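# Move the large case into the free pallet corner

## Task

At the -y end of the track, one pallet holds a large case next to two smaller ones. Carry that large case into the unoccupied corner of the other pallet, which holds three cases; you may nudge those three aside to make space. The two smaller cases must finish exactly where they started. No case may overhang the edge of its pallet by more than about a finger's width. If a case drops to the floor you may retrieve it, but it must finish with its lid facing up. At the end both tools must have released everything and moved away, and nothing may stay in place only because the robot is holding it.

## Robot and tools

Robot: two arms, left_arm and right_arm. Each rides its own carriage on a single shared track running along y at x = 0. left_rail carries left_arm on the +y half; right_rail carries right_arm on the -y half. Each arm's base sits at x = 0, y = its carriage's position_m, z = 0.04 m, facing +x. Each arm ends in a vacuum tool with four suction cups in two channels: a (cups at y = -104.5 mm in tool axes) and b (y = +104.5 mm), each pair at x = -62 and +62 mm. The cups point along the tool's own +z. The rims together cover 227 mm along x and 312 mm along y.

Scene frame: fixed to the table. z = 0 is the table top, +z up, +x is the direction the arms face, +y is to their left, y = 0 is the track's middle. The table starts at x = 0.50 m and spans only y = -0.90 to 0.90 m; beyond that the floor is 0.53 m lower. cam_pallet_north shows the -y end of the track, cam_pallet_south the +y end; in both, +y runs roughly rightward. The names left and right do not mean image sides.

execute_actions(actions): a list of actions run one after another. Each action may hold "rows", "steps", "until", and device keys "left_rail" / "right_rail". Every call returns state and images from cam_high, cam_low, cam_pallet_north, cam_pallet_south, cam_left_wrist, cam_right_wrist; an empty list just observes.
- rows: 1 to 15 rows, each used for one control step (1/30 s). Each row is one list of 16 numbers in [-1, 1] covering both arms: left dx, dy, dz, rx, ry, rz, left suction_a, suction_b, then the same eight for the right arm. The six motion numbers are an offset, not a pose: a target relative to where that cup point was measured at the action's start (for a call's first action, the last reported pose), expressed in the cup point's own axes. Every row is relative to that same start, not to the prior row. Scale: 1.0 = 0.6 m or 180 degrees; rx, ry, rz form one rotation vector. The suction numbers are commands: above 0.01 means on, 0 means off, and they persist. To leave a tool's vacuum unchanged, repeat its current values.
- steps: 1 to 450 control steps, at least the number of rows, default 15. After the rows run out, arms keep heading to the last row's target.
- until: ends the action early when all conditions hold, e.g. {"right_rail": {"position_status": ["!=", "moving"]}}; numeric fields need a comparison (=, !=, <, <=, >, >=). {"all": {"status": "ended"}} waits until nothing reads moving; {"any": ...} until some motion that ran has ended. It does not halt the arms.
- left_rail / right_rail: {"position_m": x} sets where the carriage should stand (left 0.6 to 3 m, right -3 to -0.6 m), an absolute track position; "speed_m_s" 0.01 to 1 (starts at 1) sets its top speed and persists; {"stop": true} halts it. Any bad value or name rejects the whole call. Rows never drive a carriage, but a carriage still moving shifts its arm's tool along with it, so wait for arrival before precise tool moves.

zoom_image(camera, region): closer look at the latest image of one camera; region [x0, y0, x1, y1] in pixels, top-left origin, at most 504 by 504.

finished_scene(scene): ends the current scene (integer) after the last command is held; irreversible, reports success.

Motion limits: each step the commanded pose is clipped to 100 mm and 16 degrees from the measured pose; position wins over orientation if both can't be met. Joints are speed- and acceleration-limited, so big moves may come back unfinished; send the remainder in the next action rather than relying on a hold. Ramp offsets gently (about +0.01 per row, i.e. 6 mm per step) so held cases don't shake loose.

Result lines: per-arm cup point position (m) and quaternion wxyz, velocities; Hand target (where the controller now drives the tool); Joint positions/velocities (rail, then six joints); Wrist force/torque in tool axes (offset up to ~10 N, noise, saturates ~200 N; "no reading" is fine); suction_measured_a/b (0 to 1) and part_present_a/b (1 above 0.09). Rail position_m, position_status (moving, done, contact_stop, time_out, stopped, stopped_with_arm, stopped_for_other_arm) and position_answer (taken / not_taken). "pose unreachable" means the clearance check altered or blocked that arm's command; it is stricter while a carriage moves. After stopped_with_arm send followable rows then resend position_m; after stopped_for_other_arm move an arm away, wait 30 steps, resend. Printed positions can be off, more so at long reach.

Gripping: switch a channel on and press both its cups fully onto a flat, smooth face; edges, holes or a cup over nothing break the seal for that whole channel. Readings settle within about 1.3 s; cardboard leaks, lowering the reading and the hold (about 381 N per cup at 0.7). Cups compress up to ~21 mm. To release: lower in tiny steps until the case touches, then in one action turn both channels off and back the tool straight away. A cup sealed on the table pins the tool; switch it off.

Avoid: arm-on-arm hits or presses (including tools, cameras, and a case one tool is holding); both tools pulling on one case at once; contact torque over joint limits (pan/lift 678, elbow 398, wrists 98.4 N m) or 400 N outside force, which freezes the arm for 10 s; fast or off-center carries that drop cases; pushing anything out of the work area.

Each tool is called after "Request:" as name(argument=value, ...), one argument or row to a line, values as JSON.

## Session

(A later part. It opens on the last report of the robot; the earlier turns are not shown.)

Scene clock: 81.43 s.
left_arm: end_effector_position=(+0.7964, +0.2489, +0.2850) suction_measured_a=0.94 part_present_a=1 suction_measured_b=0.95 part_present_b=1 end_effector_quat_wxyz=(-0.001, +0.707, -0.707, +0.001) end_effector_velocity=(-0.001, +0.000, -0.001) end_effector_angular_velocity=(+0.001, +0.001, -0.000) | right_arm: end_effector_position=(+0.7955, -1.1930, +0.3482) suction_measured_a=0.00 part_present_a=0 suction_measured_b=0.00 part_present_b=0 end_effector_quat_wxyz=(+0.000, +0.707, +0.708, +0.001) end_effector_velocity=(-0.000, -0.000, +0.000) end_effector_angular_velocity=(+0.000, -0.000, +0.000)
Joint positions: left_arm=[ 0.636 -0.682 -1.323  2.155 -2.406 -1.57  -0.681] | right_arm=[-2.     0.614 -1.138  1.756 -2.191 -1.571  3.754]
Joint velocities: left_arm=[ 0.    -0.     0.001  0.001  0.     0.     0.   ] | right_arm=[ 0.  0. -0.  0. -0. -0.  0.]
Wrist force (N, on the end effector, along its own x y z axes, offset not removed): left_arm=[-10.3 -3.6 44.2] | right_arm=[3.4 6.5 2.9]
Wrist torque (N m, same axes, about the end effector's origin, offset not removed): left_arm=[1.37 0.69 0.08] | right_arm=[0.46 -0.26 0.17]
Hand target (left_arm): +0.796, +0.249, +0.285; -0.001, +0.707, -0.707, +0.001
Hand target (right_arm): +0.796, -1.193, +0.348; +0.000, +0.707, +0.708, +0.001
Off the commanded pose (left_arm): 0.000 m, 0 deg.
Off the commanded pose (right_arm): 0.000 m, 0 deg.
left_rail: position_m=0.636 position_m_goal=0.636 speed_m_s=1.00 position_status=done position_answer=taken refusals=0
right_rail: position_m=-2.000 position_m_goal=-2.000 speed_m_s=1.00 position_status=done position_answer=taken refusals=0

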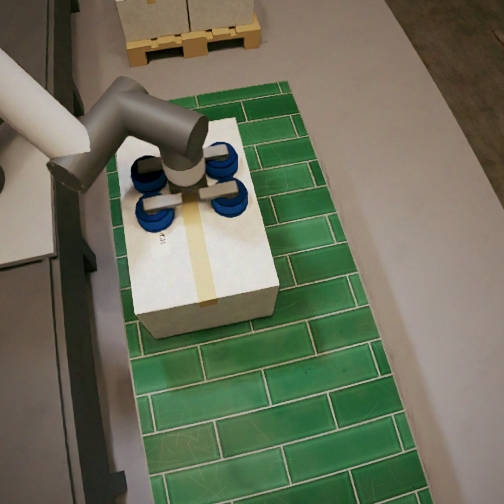

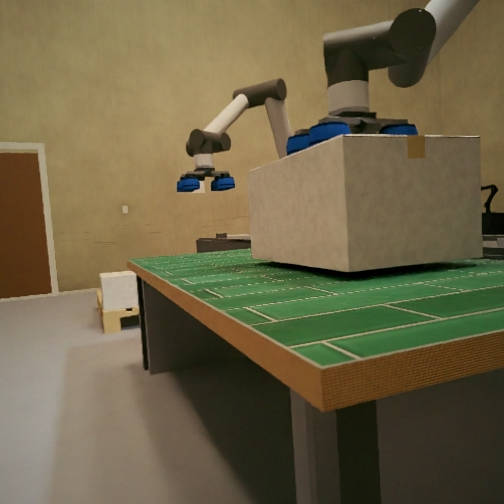

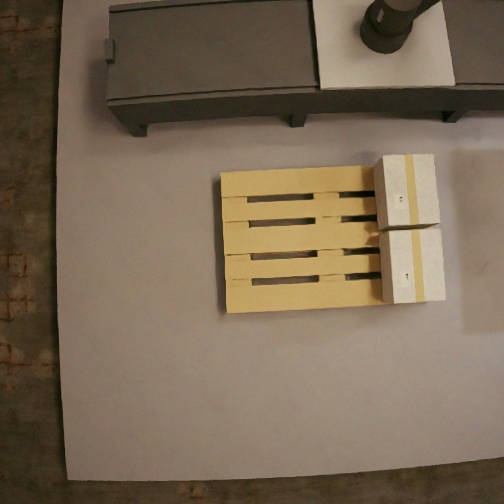

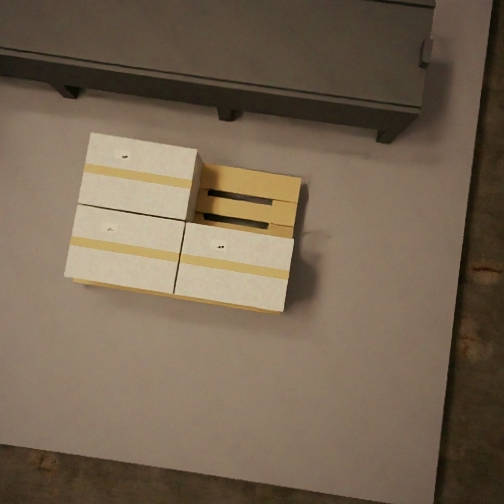

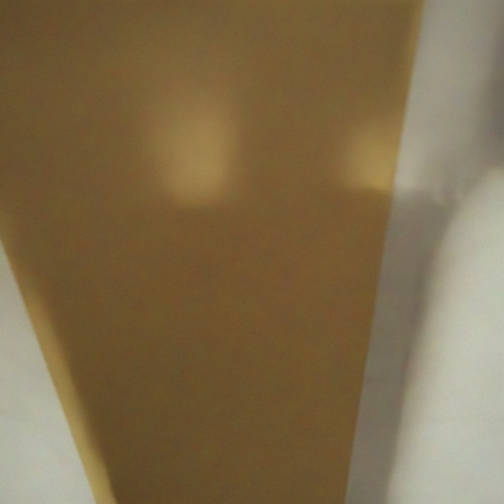

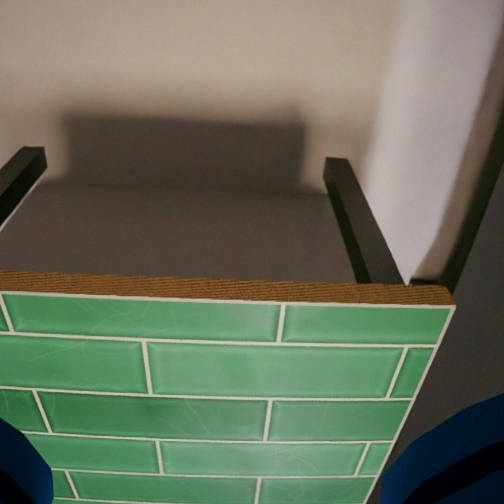

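Request:
execute_actions(
  actions=[
    {"rows": [[0,0,-0.012,0,0,0,1,1, 0,0,0,0,0,0,0,0],[0,0,-0.03,0,0,0,1,1, 0,0,0,0,0,0,0,0],[0,0,-0.05,0,0,0,1,1, 0,0,0,0,0,0,0,0]], "steps": 3},
  ],
)

Scene clock: 81.87 s.
left_arm: end_effector_position=(+0.7963, +0.2489, +0.2879) suction_measured_a=0.96 part_present_a=1 suction_measured_b=0.96 part_present_b=1 end_effector_quat_wxyz=(-0.001, +0.707, -0.707, +0.001) end_effector_velocity=(-0.003, +0.002, +0.100) end_effector_angular_velocity=(+0.006, +0.007, +0.000) | right_arm: end_effector_position=(+0.7955, -1.1930, +0.3482) suction_measured_a=0.00 part_present_a=0 suction_measured_b=0.00 part_present_b=0 end_effector_quat_wxyz=(+0.000, +0.707, +0.708, +0.001) end_effector_velocity=(+0.000, -0.000, -0.000) end_effector_angular_velocity=(-0.000, +0.000, -0.000)
Joint positions: left_arm=[ 0.636 -0.682 -1.326  2.154 -2.401 -1.57  -0.681] | right_arm=[-2.     0.614 -1.138  1.756 -2.191 -1.571  3.754]
Joint velocities: left_arm=[ 0.     0.    -0.104 -0.056  0.17   0.    -0.   ] | right_arm=[ 0. -0.  0. -0. -0. -0.  0.]
Wrist force (N, on the end effector, along its own x y z axes, offset not removed): left_arm=[-4.2 2.4 75.5] | right_arm=[-0.9 3.9 1.3]
Wrist torque (N m, same axes, about the end effector's origin, offset not removed): left_arm=[0.78 0.91 0.10] | right_arm=[0.30 0.12 0.06]
Hand target (left_arm): +0.796, +0.249, +0.315; -0.001, +0.707, -0.707, +0.002
Hand target (right_arm): +0.796, -1.193, +0.348; +0.000, +0.707, +0.708, +0.001
Off the commanded pose (left_arm): 0.027 m, 0 deg.
Off the commanded pose (right_arm): 0.000 m, 0 deg.
left_rail: position_m=0.636 position_m_goal=0.636 speed_m_s=1.00 position_status=done position_answer=taken refusals=0
right_rail: position_m=-2.000 position_m_goal=-2.000 speed_m_s=1.00 position_status=done position_answer=taken refusals=0

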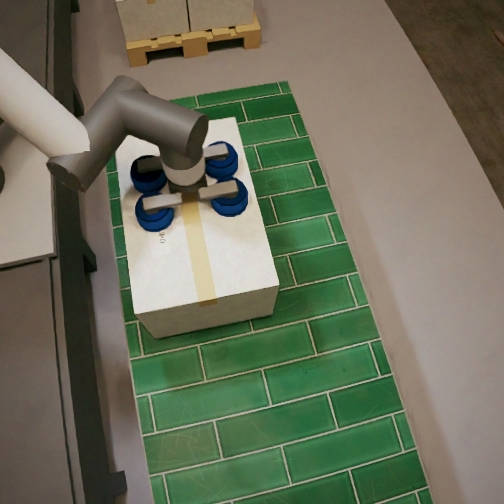

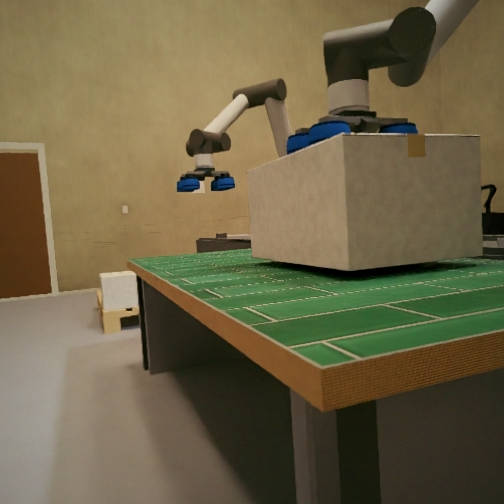

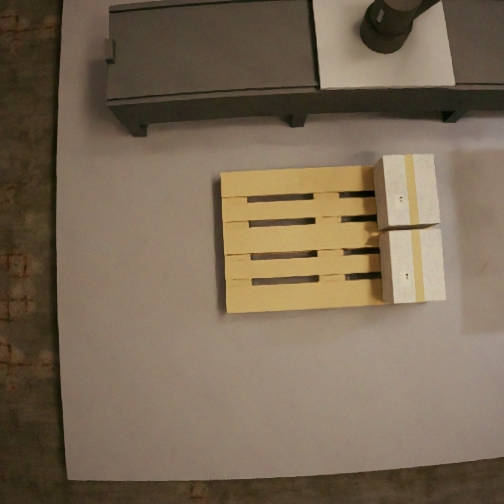

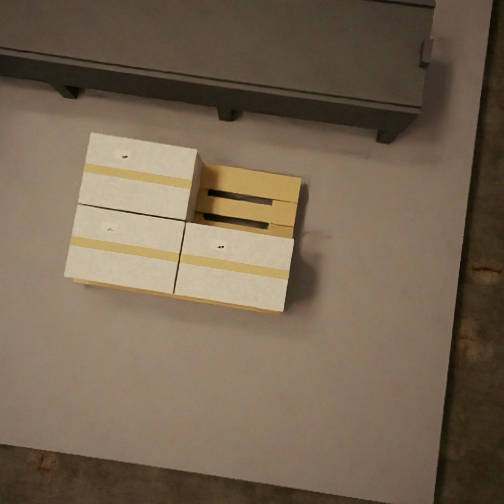

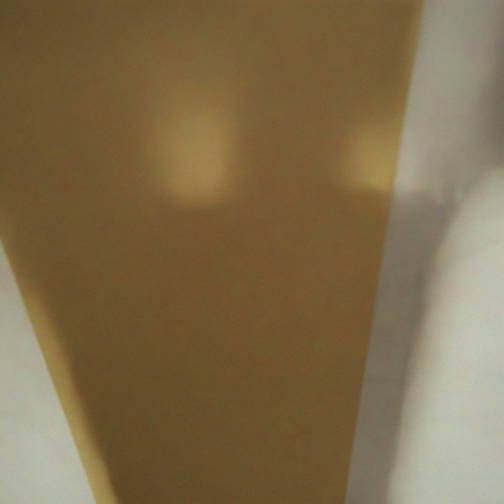

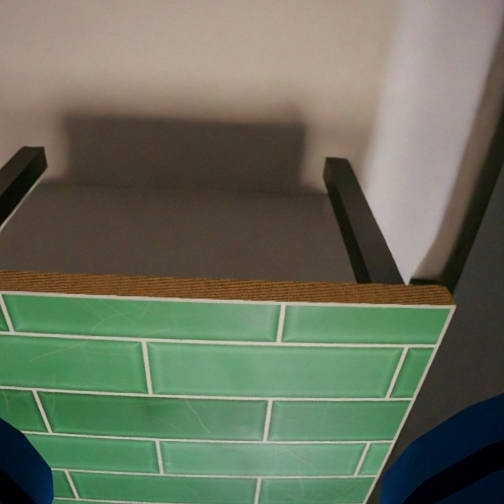

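Request:
execute_actions(
  actions=[],
)

Scene clock: 82.07 s.
left_arm: end_effector_position=(+0.7963, +0.2489, +0.3110) suction_measured_a=0.96 part_present_a=1 suction_measured_b=0.96 part_present_b=1 end_effector_quat_wxyz=(-0.001, +0.707, -0.707, +0.002) end_effector_velocity=(-0.002, +0.002, +0.041) end_effector_angular_velocity=(+0.000, +0.000, +0.000) | right_arm: end_effector_position=(+0.7955, -1.1930, +0.3482) suction_measured_a=0.00 part_present_a=0 suction_measured_b=0.00 part_present_b=0 end_effector_quat_wxyz=(+0.000, +0.707, +0.708, +0.001) end_effector_velocity=(+0.000, +0.000, -0.000) end_effector_angular_velocity=(-0.000, +0.000, -0.000)
Joint positions: left_arm=[ 0.636 -0.682 -1.349  2.141 -2.366 -1.57  -0.681] | right_arm=[-2.     0.614 -1.138  1.756 -2.191 -1.571  3.754]
Joint velocities: left_arm=[ 0.    -0.    -0.042 -0.021  0.064 -0.    -0.   ] | right_arm=[ 0. -0.  0. -0.  0. -0.  0.]
Wrist force (N, on the end effector, along its own x y z axes, offset not removed): left_arm=[-9.4 0.4 31.2] | right_arm=[-1.8 3.7 2.2]
Wrist torque (N m, same axes, about the end effector's origin, offset not removed): left_arm=[0.50 -0.12 0.24] | right_arm=[0.19 0.52 -0.11]
Hand target (left_arm): +0.796, +0.249, +0.315; -0.001, +0.707, -0.707, +0.002
Hand target (right_arm): +0.796, -1.193, +0.348; +0.000, +0.707, +0.708, +0.001
Off the commanded pose (left_arm): 0.004 m, 0 deg.
Off the commanded pose (right_arm): 0.000 m, 0 deg.
left_rail: position_m=0.636 position_m_goal=0.636 speed_m_s=1.00 position_status=done position_answer=taken refusals=0
right_rail: position_m=-2.000 position_m_goal=-2.000 speed_m_s=1.00 position_status=done position_answer=taken refusals=0

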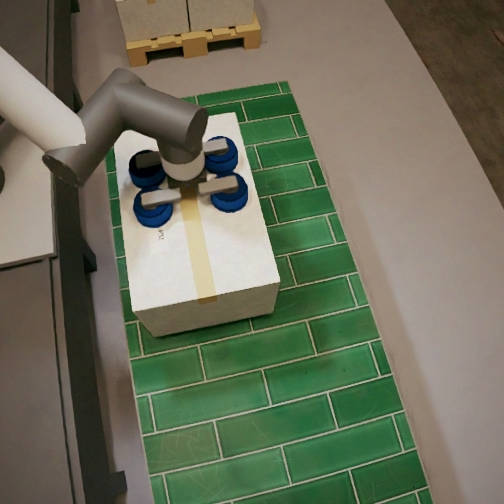

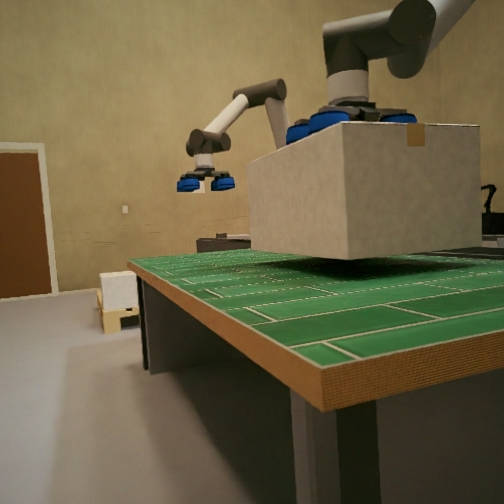

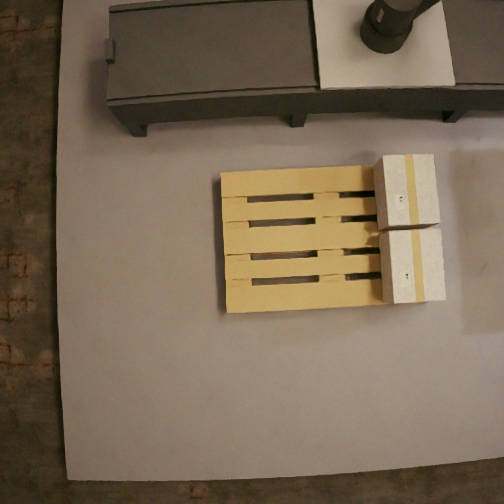

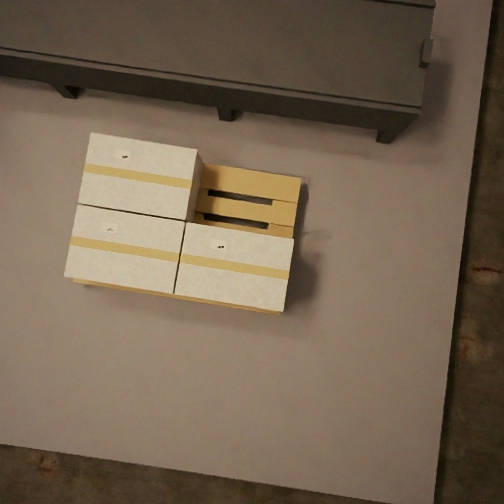

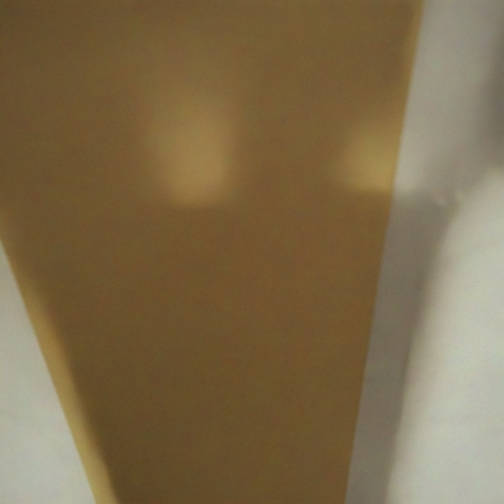

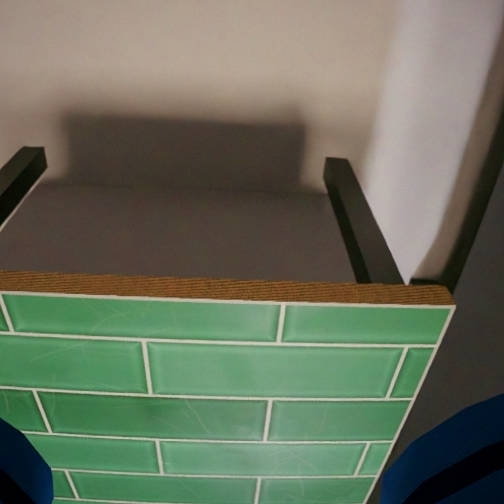

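Request:
execute_actions(
  actions=[
    {"left_rail": {"position_m": 3.0}, "steps": 1},
  ],
)

Scene clock: 82.33 s.
left_arm: end_effector_position=(+0.7961, +0.2491, +0.3144) suction_measured_a=0.96 part_present_a=1 suction_measured_b=0.96 part_present_b=1 end_effector_quat_wxyz=(-0.001, +0.707, -0.707, +0.002) end_effector_velocity=(+0.000, -0.000, +0.002) end_effector_angular_velocity=(-0.000, -0.000, +0.000) | right_arm: end_effector_position=(+0.7955, -1.1930, +0.3482) suction_measured_a=0.00 part_present_a=0 suction_measured_b=0.00 part_present_b=0 end_effector_quat_wxyz=(+0.000, +0.707, +0.708, +0.001) end_effector_velocity=(+0.000, -0.000, -0.000) end_effector_angular_velocity=(-0.000, +0.000, -0.000)
Joint positions: left_arm=[ 0.636 -0.682 -1.352  2.139 -2.361 -1.57  -0.681] | right_arm=[-2.     0.614 -1.138  1.756 -2.191 -1.571  3.754]
Joint velocities: left_arm=[ 0.    -0.    -0.002 -0.001  0.003  0.    -0.   ] | right_arm=[ 0. -0.  0. -0.  0.  0.  0.]
Wrist force (N, on the end effector, along its own x y z axes, offset not removed): left_arm=[-5.4 -3.8 33.5] | right_arm=[2.3 4.8 -0.3]
Wrist torque (N m, same axes, about the end effector's origin, offset not removed): left_arm=[0.83 0.80 0.16] | right_arm=[-0.02 -0.31 -0.06]
Hand target (left_arm): +0.796, +0.251, +0.315; -0.001, +0.707, -0.707, +0.001
Hand target (right_arm): +0.796, -1.193, +0.348; +0.000, +0.707, +0.708, +0.001
Off the commanded pose (left_arm): 0.001 m, 0 deg.
Off the commanded pose (right_arm): 0.000 m, 0 deg.
left_rail: position_m=0.636 position_m_goal=3.000 speed_m_s=1.00 position_status=moving position_answer=taken refusals=0
right_rail: position_m=-2.000 position_m_goal=-2.000 speed_m_s=1.00 position_status=done position_answer=taken refusals=0

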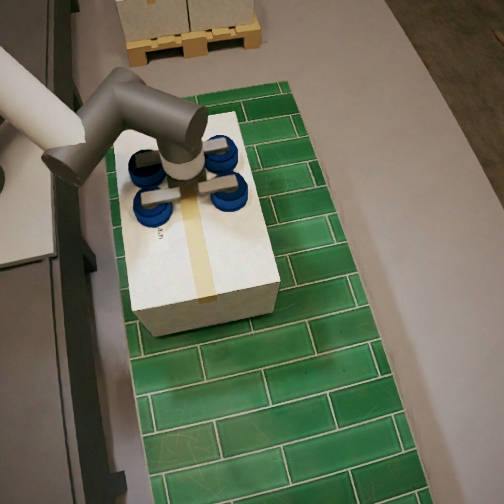

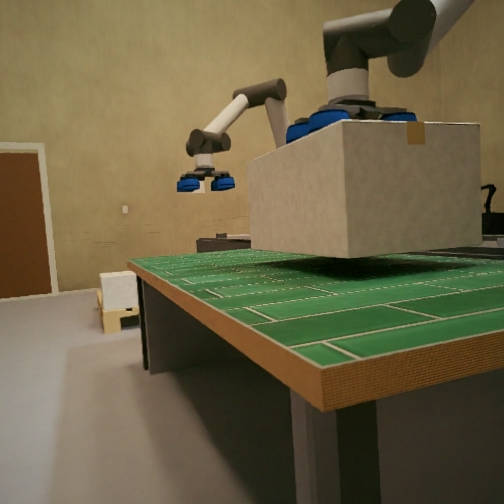

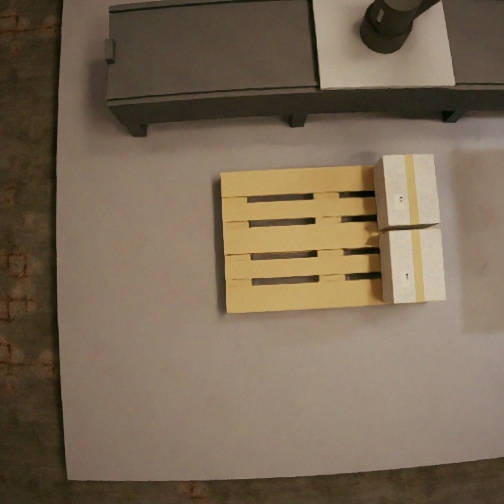

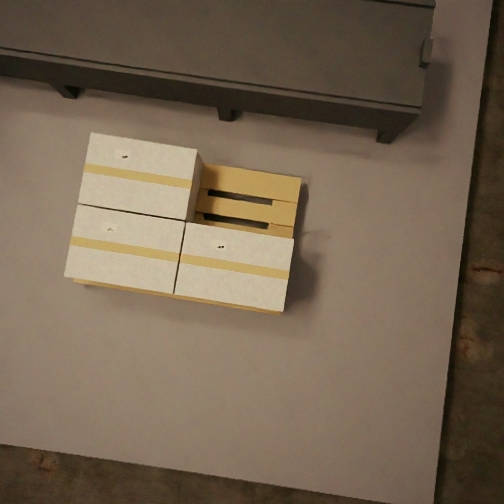

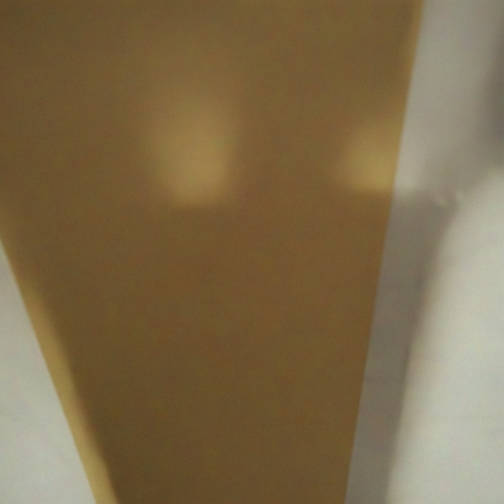

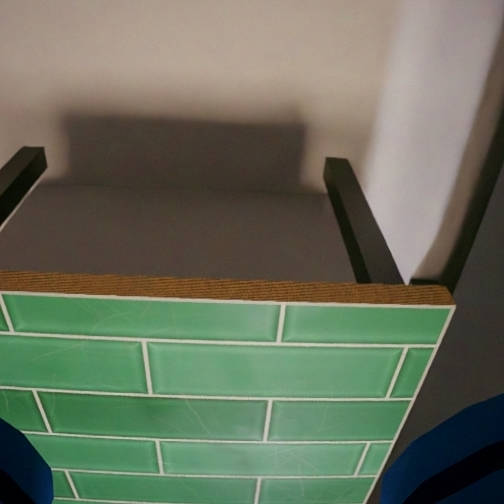

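Request:
execute_actions(
  actions=[],
)

Scene clock: 83.50 s.
left_arm: end_effector_position=(+0.7962, +1.1540, +0.3151) suction_measured_a=0.96 part_present_a=1 suction_measured_b=0.96 part_present_b=1 end_effector_quat_wxyz=(-0.001, +0.707, -0.707, +0.001) end_effector_velocity=(+0.000, +1.000, +0.000) end_effector_angular_velocity=(-0.000, -0.000, +0.000) | right_arm: end_effector_position=(+0.7955, -1.1930, +0.3482) suction_measured_a=0.00 part_present_a=0 suction_measured_b=0.00 part_present_b=0 end_effector_quat_wxyz=(+0.000, +0.707, +0.708, +0.001) end_effector_velocity=(-0.000, -0.000, +0.000) end_effector_angular_velocity=(+0.000, -0.000, -0.000)
Joint positions: left_arm=[ 1.541 -0.682 -1.353  2.138 -2.359 -1.57  -0.681] | right_arm=[-2.     0.614 -1.138  1.756 -2.191 -1.571  3.754]
Joint velocities: left_arm=[ 1.  0.  0. -0. -0. -0. -0.] | right_arm=[ 0.  0. -0.  0. -0. -0.  0.]
Wrist force (N, on the end effector, along its own x y z axes, offset not removed): left_arm=[-5.3 0.3 37.3] | right_arm=[3.2 -1.4 0.8]
Wrist torque (N m, same axes, about the end effector's origin, offset not removed): left_arm=[1.25 0.96 0.28] | right_arm=[-0.95 -0.49 0.19]
Hand target (left_arm): +0.796, +1.216, +0.315; -0.001, +0.707, -0.707, +0.001
Hand target (right_arm): +0.796, -1.193, +0.348; +0.000, +0.707, +0.708, +0.001
Off the commanded pose (left_arm): 0.000 m, 0 deg.
Off the commanded pose (right_arm): 0.000 m, 0 deg.
left_rail: position_m=1.541 position_m_goal=3.000 speed_m_s=1.00 position_status=moving position_answer=taken refusals=0
right_rail: position_m=-2.000 position_m_goal=-2.000 speed_m_s=1.00 position_status=done position_answer=taken refusals=0

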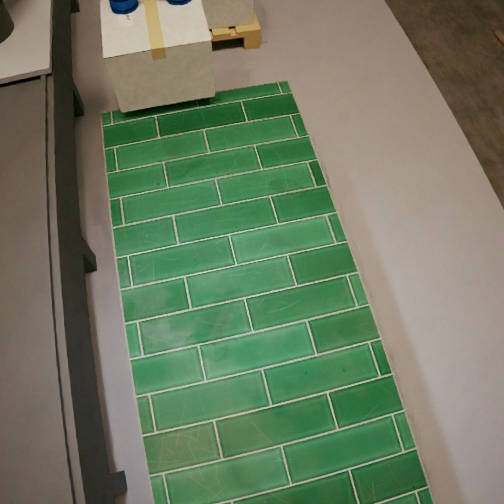

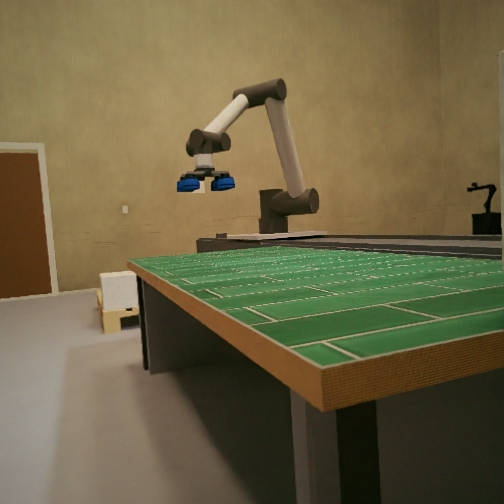

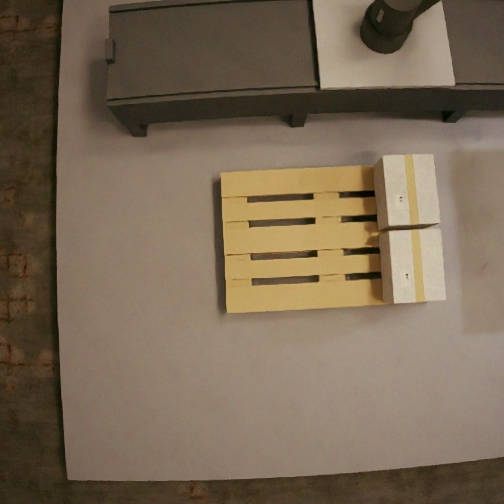

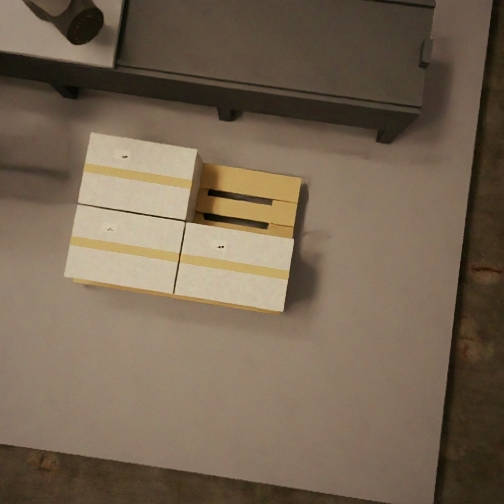

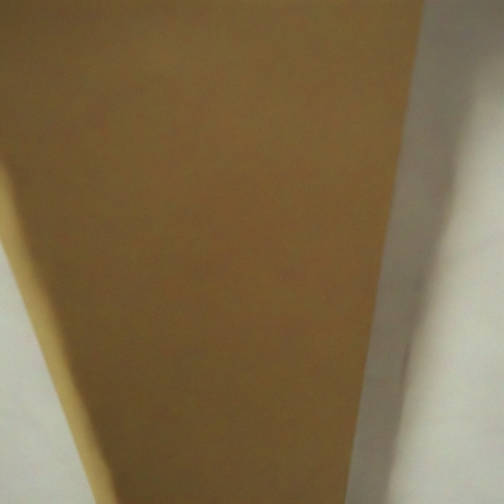

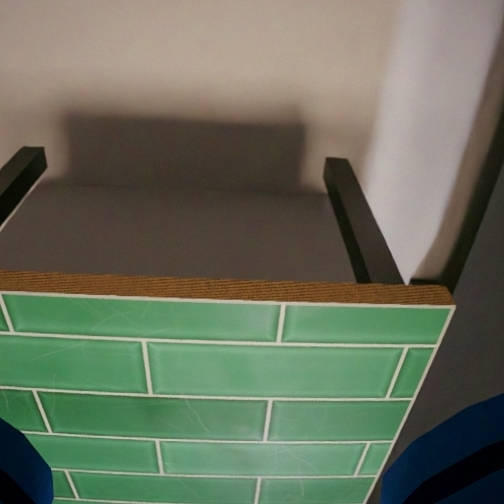

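Request:
zoom_image(
  camera="cam_pallet_south",
  region=[170, 130, 330, 330],
)

Region (170, 130, 330, 330) of cam_pallet_south's 504x504 image, scaled by 2.520, with more detail than that image has; it fills the left 403 columns of this view, and the rest is white.

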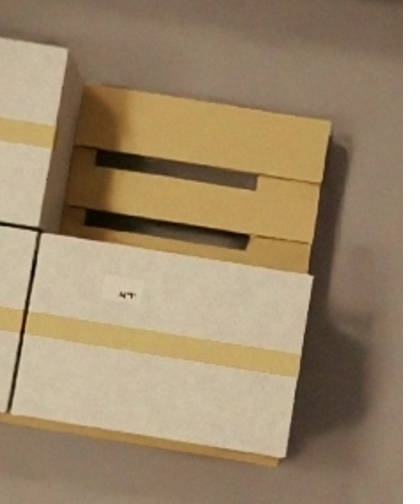

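Request:
zoom_image(
  camera="cam_pallet_south",
  region=[180, 140, 310, 250],
)

Region (180, 140, 310, 250) of cam_pallet_south's 504x504 image, scaled by 3.877, with more detail than that image has; it fills the top 426 rows of this view, and the rest is white.

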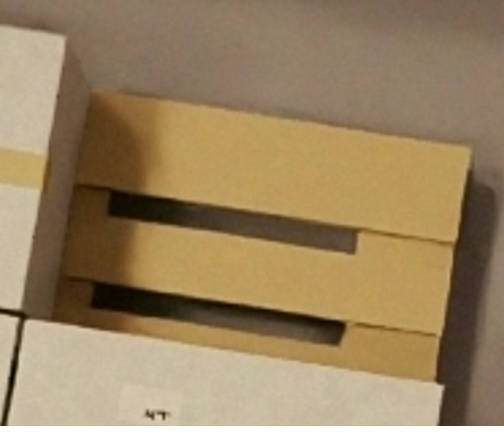

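Request:
execute_actions(
  actions=[],
)

Scene clock: 85.07 s.
left_arm: end_effector_position=(+0.7963, +2.5930, +0.3151) suction_measured_a=0.96 part_present_a=1 suction_measured_b=0.96 part_present_b=1 end_effector_quat_wxyz=(-0.001, +0.707, -0.707, +0.001) end_effector_velocity=(+0.000, +0.288, +0.000) end_effector_angular_velocity=(-0.000, -0.001, +0.000) | right_arm: end_effector_position=(+0.7955, -1.1930, +0.3482) suction_measured_a=0.00 part_present_a=0 suction_measured_b=0.00 part_present_b=0 end_effector_quat_wxyz=(+0.000, +0.707, +0.708, +0.001) end_effector_velocity=(+0.000, -0.000, -0.000) end_effector_angular_velocity=(-0.000, +0.000, -0.000)
Joint positions: left_arm=[ 2.98  -0.681 -1.353  2.138 -2.359 -1.57  -0.681] | right_arm=[-2.     0.614 -1.138  1.756 -2.191 -1.571  3.754]
Joint velocities: left_arm=[ 0.288  0.     0.    -0.    -0.001  0.    -0.   ] | right_arm=[ 0. -0.  0. -0.  0. -0.  0.]
Wrist force (N, on the end effector, along its own x y z axes, offset not removed): left_arm=[-42.0 -2.1 35.6] | right_arm=[-2.1 3.5 -2.4]
Wrist torque (N m, same axes, about the end effector's origin, offset not removed): left_arm=[1.20 -2.17 0.42] | right_arm=[-0.23 0.50 0.17]
Hand target (left_arm): +0.796, +2.607, +0.315; -0.001, +0.707, -0.707, +0.001
Hand target (right_arm): +0.796, -1.193, +0.348; +0.000, +0.707, +0.708, +0.001
Off the commanded pose (left_arm): 0.000 m, 0 deg.
Off the commanded pose (right_arm): 0.000 m, 0 deg.
left_rail: position_m=2.980 position_m_goal=3.000 speed_m_s=1.00 position_status=moving position_answer=taken refusals=0
right_rail: position_m=-2.000 position_m_goal=-2.000 speed_m_s=1.00 position_status=done position_answer=taken refusals=0

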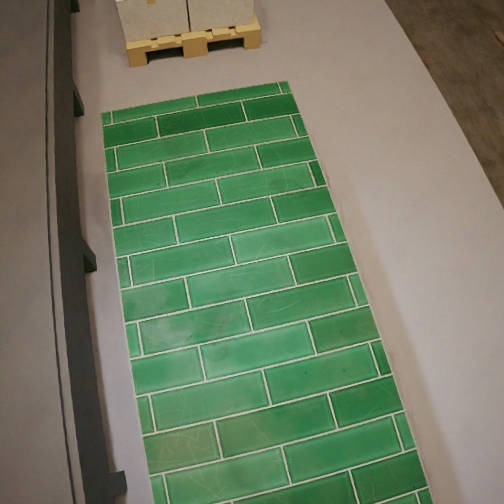

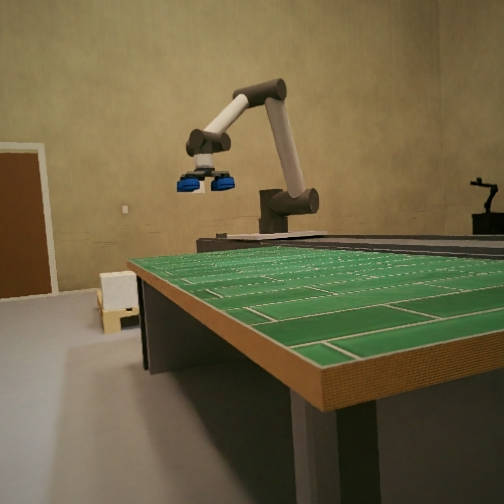

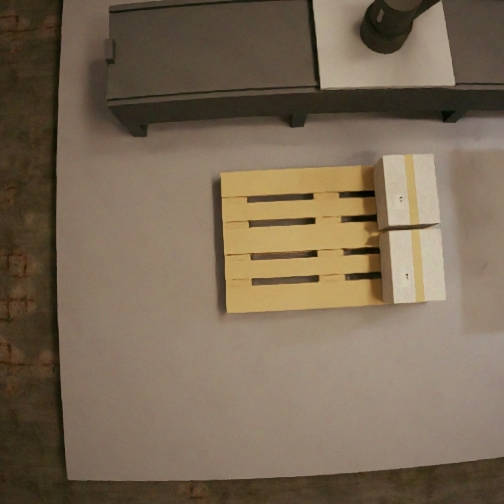

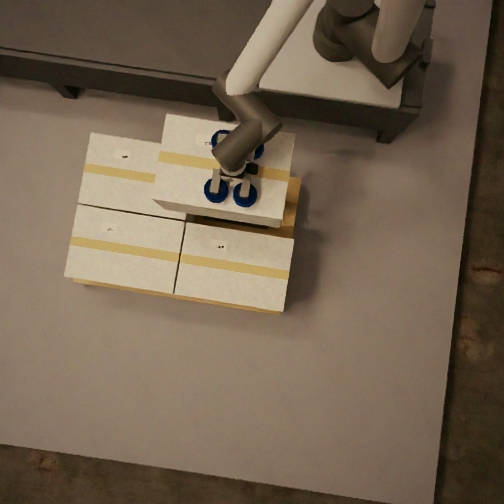

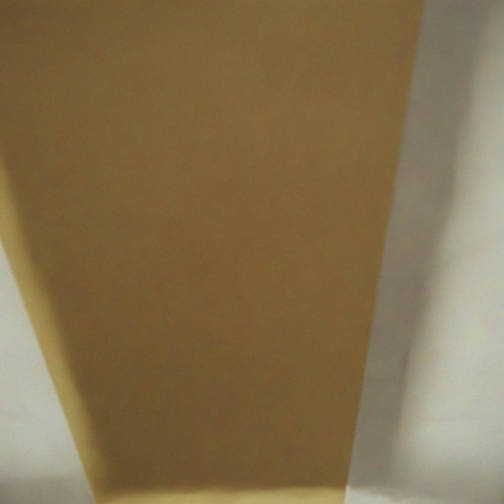

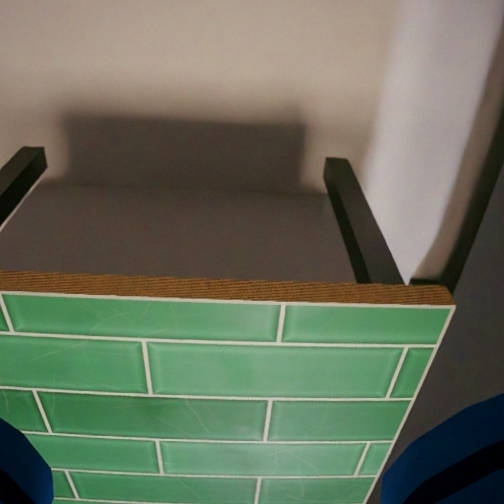

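Request:
execute_actions(
  actions=[],
)

Scene clock: 85.20 s.
left_arm: end_effector_position=(+0.7963, +2.6131, +0.3151) suction_measured_a=0.96 part_present_a=1 suction_measured_b=0.96 part_present_b=1 end_effector_quat_wxyz=(-0.001, +0.707, -0.707, +0.001) end_effector_velocity=(-0.000, +0.024, +0.000) end_effector_angular_velocity=(-0.001, +0.000, -0.000) | right_arm: end_effector_position=(+0.7955, -1.1930, +0.3482) suction_measured_a=0.00 part_present_a=0 suction_measured_b=0.00 part_present_b=0 end_effector_quat_wxyz=(+0.000, +0.707, +0.708, +0.001) end_effector_velocity=(-0.000, -0.000, +0.000) end_effector_angular_velocity=(+0.000, -0.000, +0.000)
Joint positions: left_arm=[ 3.    -0.681 -1.353  2.138 -2.359 -1.57  -0.681] | right_arm=[-2.     0.614 -1.138  1.756 -2.191 -1.571  3.754]
Joint velocities: left_arm=[ 0.025 -0.    -0.    -0.    -0.    -0.001 -0.   ] | right_arm=[ 0. -0. -0.  0. -0.  0. -0.]
Wrist force (N, on the end effector, along its own x y z axes, offset not removed): left_arm=[-42.6 0.4 37.5] | right_arm=[-0.5 -0.6 4.9]
Wrist torque (N m, same axes, about the end effector's origin, offset not removed): left_arm=[1.44 -1.88 0.41] | right_arm=[-0.55 0.27 0.05]
Hand target (left_arm): +0.796, +2.613, +0.315; -0.001, +0.707, -0.707, +0.001
Hand target (right_arm): +0.796, -1.193, +0.348; +0.000, +0.707, +0.708, +0.001
Off the commanded pose (left_arm): 0.000 m, 0 deg.
Off the commanded pose (right_arm): 0.000 m, 0 deg.
left_rail: position_m=3.000 position_m_goal=3.000 speed_m_s=1.00 position_status=moving position_answer=taken refusals=0
right_rail: position_m=-2.000 position_m_goal=-2.000 speed_m_s=1.00 position_status=done position_answer=taken refusals=0

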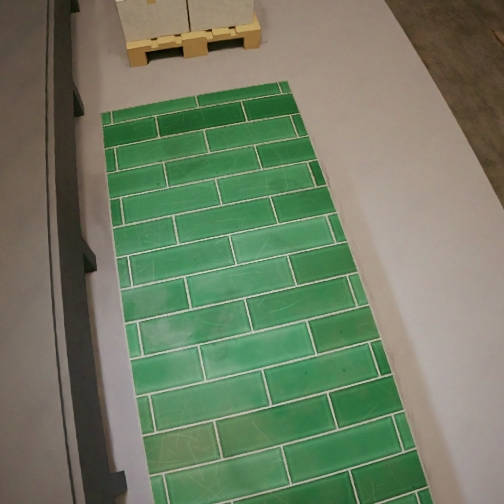

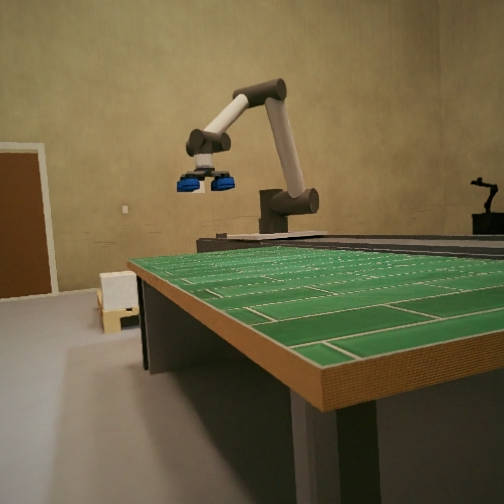

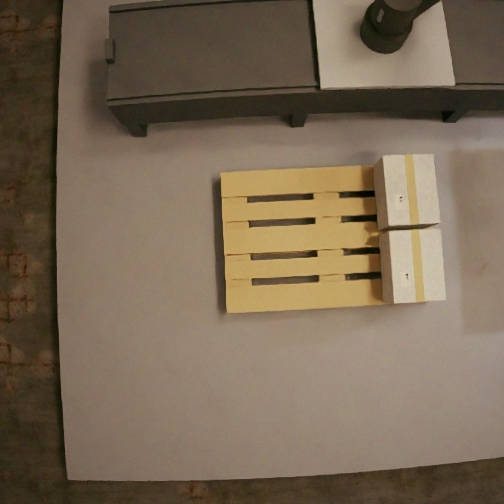

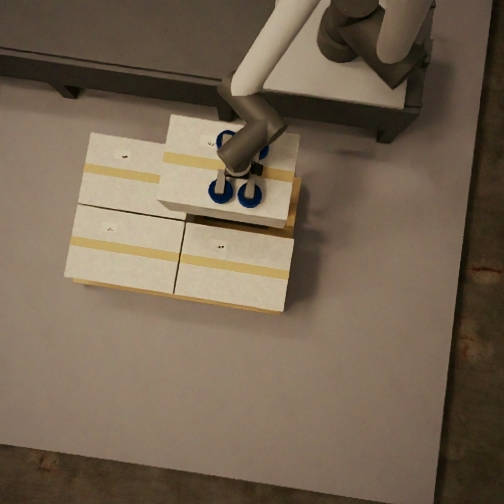

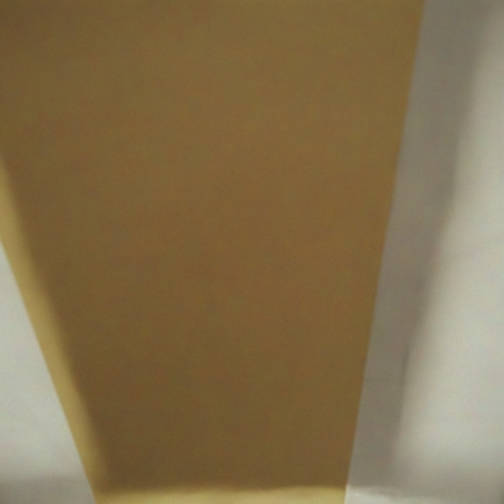

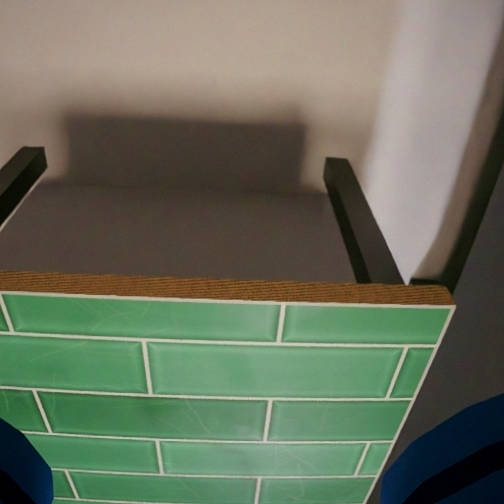

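Request:
execute_actions(
  actions=[],
)

Request:
zoom_image(
  camera="cam_pallet_south",
  region=[150, 100, 320, 250],
)

Scene clock: 85.67 s.
left_arm: end_effector_position=(+0.7963, +2.6129, +0.3151) suction_measured_a=0.96 part_present_a=1 suction_measured_b=0.96 part_present_b=1 end_effector_quat_wxyz=(-0.001, +0.707, -0.707, +0.001) end_effector_velocity=(-0.000, +0.000, -0.000) end_effector_angular_velocity=(+0.001, +0.000, -0.000) | right_arm: end_effector_position=(+0.7955, -1.1930, +0.3482) suction_measured_a=0.00 part_present_a=0 suction_measured_b=0.00 part_present_b=0 end_effector_quat_wxyz=(+0.000, +0.707, +0.708, +0.001) end_effector_velocity=(-0.000, +0.000, -0.000) end_effector_angular_velocity=(-0.000, +0.000, -0.000)
Joint positions: left_arm=[ 3.    -0.682 -1.353  2.138 -2.359 -1.57  -0.681] | right_arm=[-2.     0.614 -1.138  1.756 -2.191 -1.571  3.754]
Joint velocities: left_arm=[ 0.    -0.    -0.     0.001  0.     0.    -0.   ] | right_arm=[ 0.  0.  0. -0.  0.  0.  0.]
Wrist force (N, on the end effector, along its own x y z axes, offset not removed): left_arm=[-3.2 -3.7 38.0] | right_arm=[-2.1 2.5 -2.1]
Wrist torque (N m, same axes, about the end effector's origin, offset not removed): left_arm=[0.79 0.73 0.09] | right_arm=[-0.06 0.41 0.13]
Hand target (left_arm): +0.796, +2.613, +0.315; -0.001, +0.707, -0.707, +0.001
Hand target (right_arm): +0.796, -1.193, +0.348; +0.000, +0.707, +0.708, +0.001
Off the commanded pose (left_arm): 0.000 m, 0 deg.
Off the commanded pose (right_arm): 0.000 m, 0 deg.
left_rail: position_m=3.000 position_m_goal=3.000 speed_m_s=1.00 position_status=done position_answer=taken refusals=0
right_rail: position_m=-2.000 position_m_goal=-2.000 speed_m_s=1.00 position_status=done position_answer=taken refusals=0

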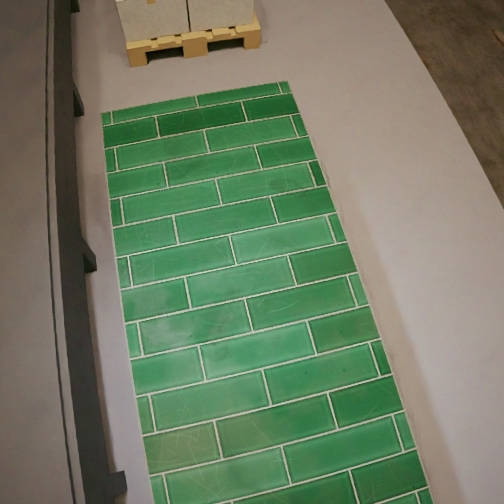

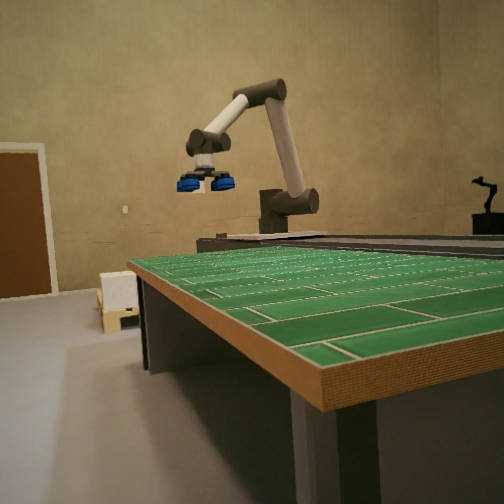

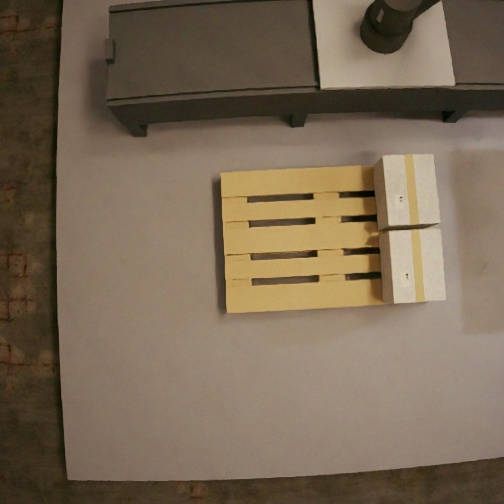

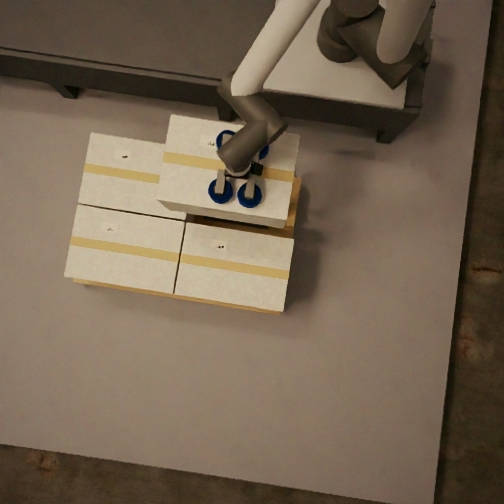

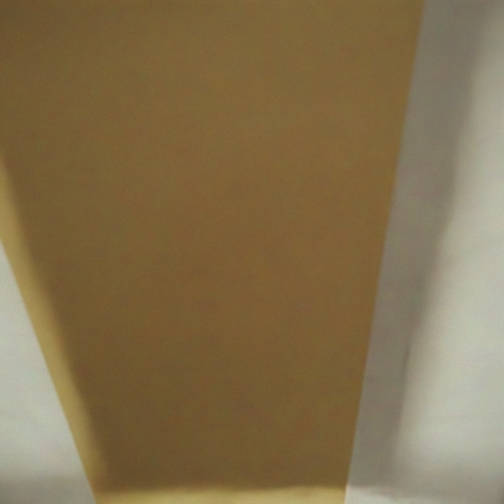

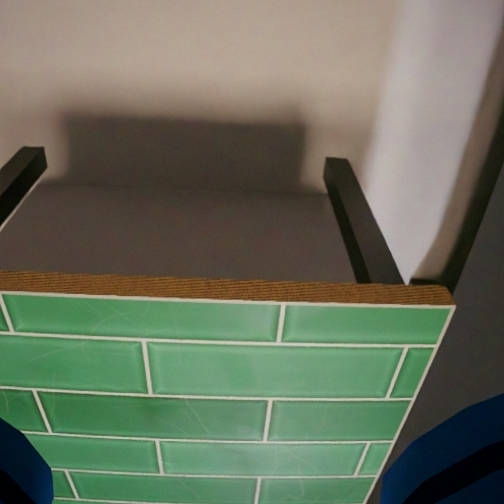

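Region (150, 100, 320, 250) of cam_pallet_south's 504x504 image, scaled by 2.965, with more detail than that image has; it fills the top 445 rows of this view, and the rest is white.

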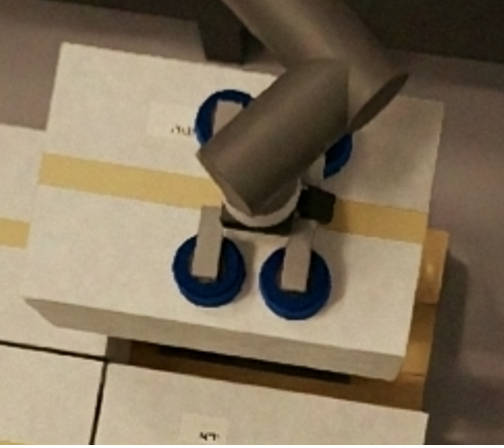

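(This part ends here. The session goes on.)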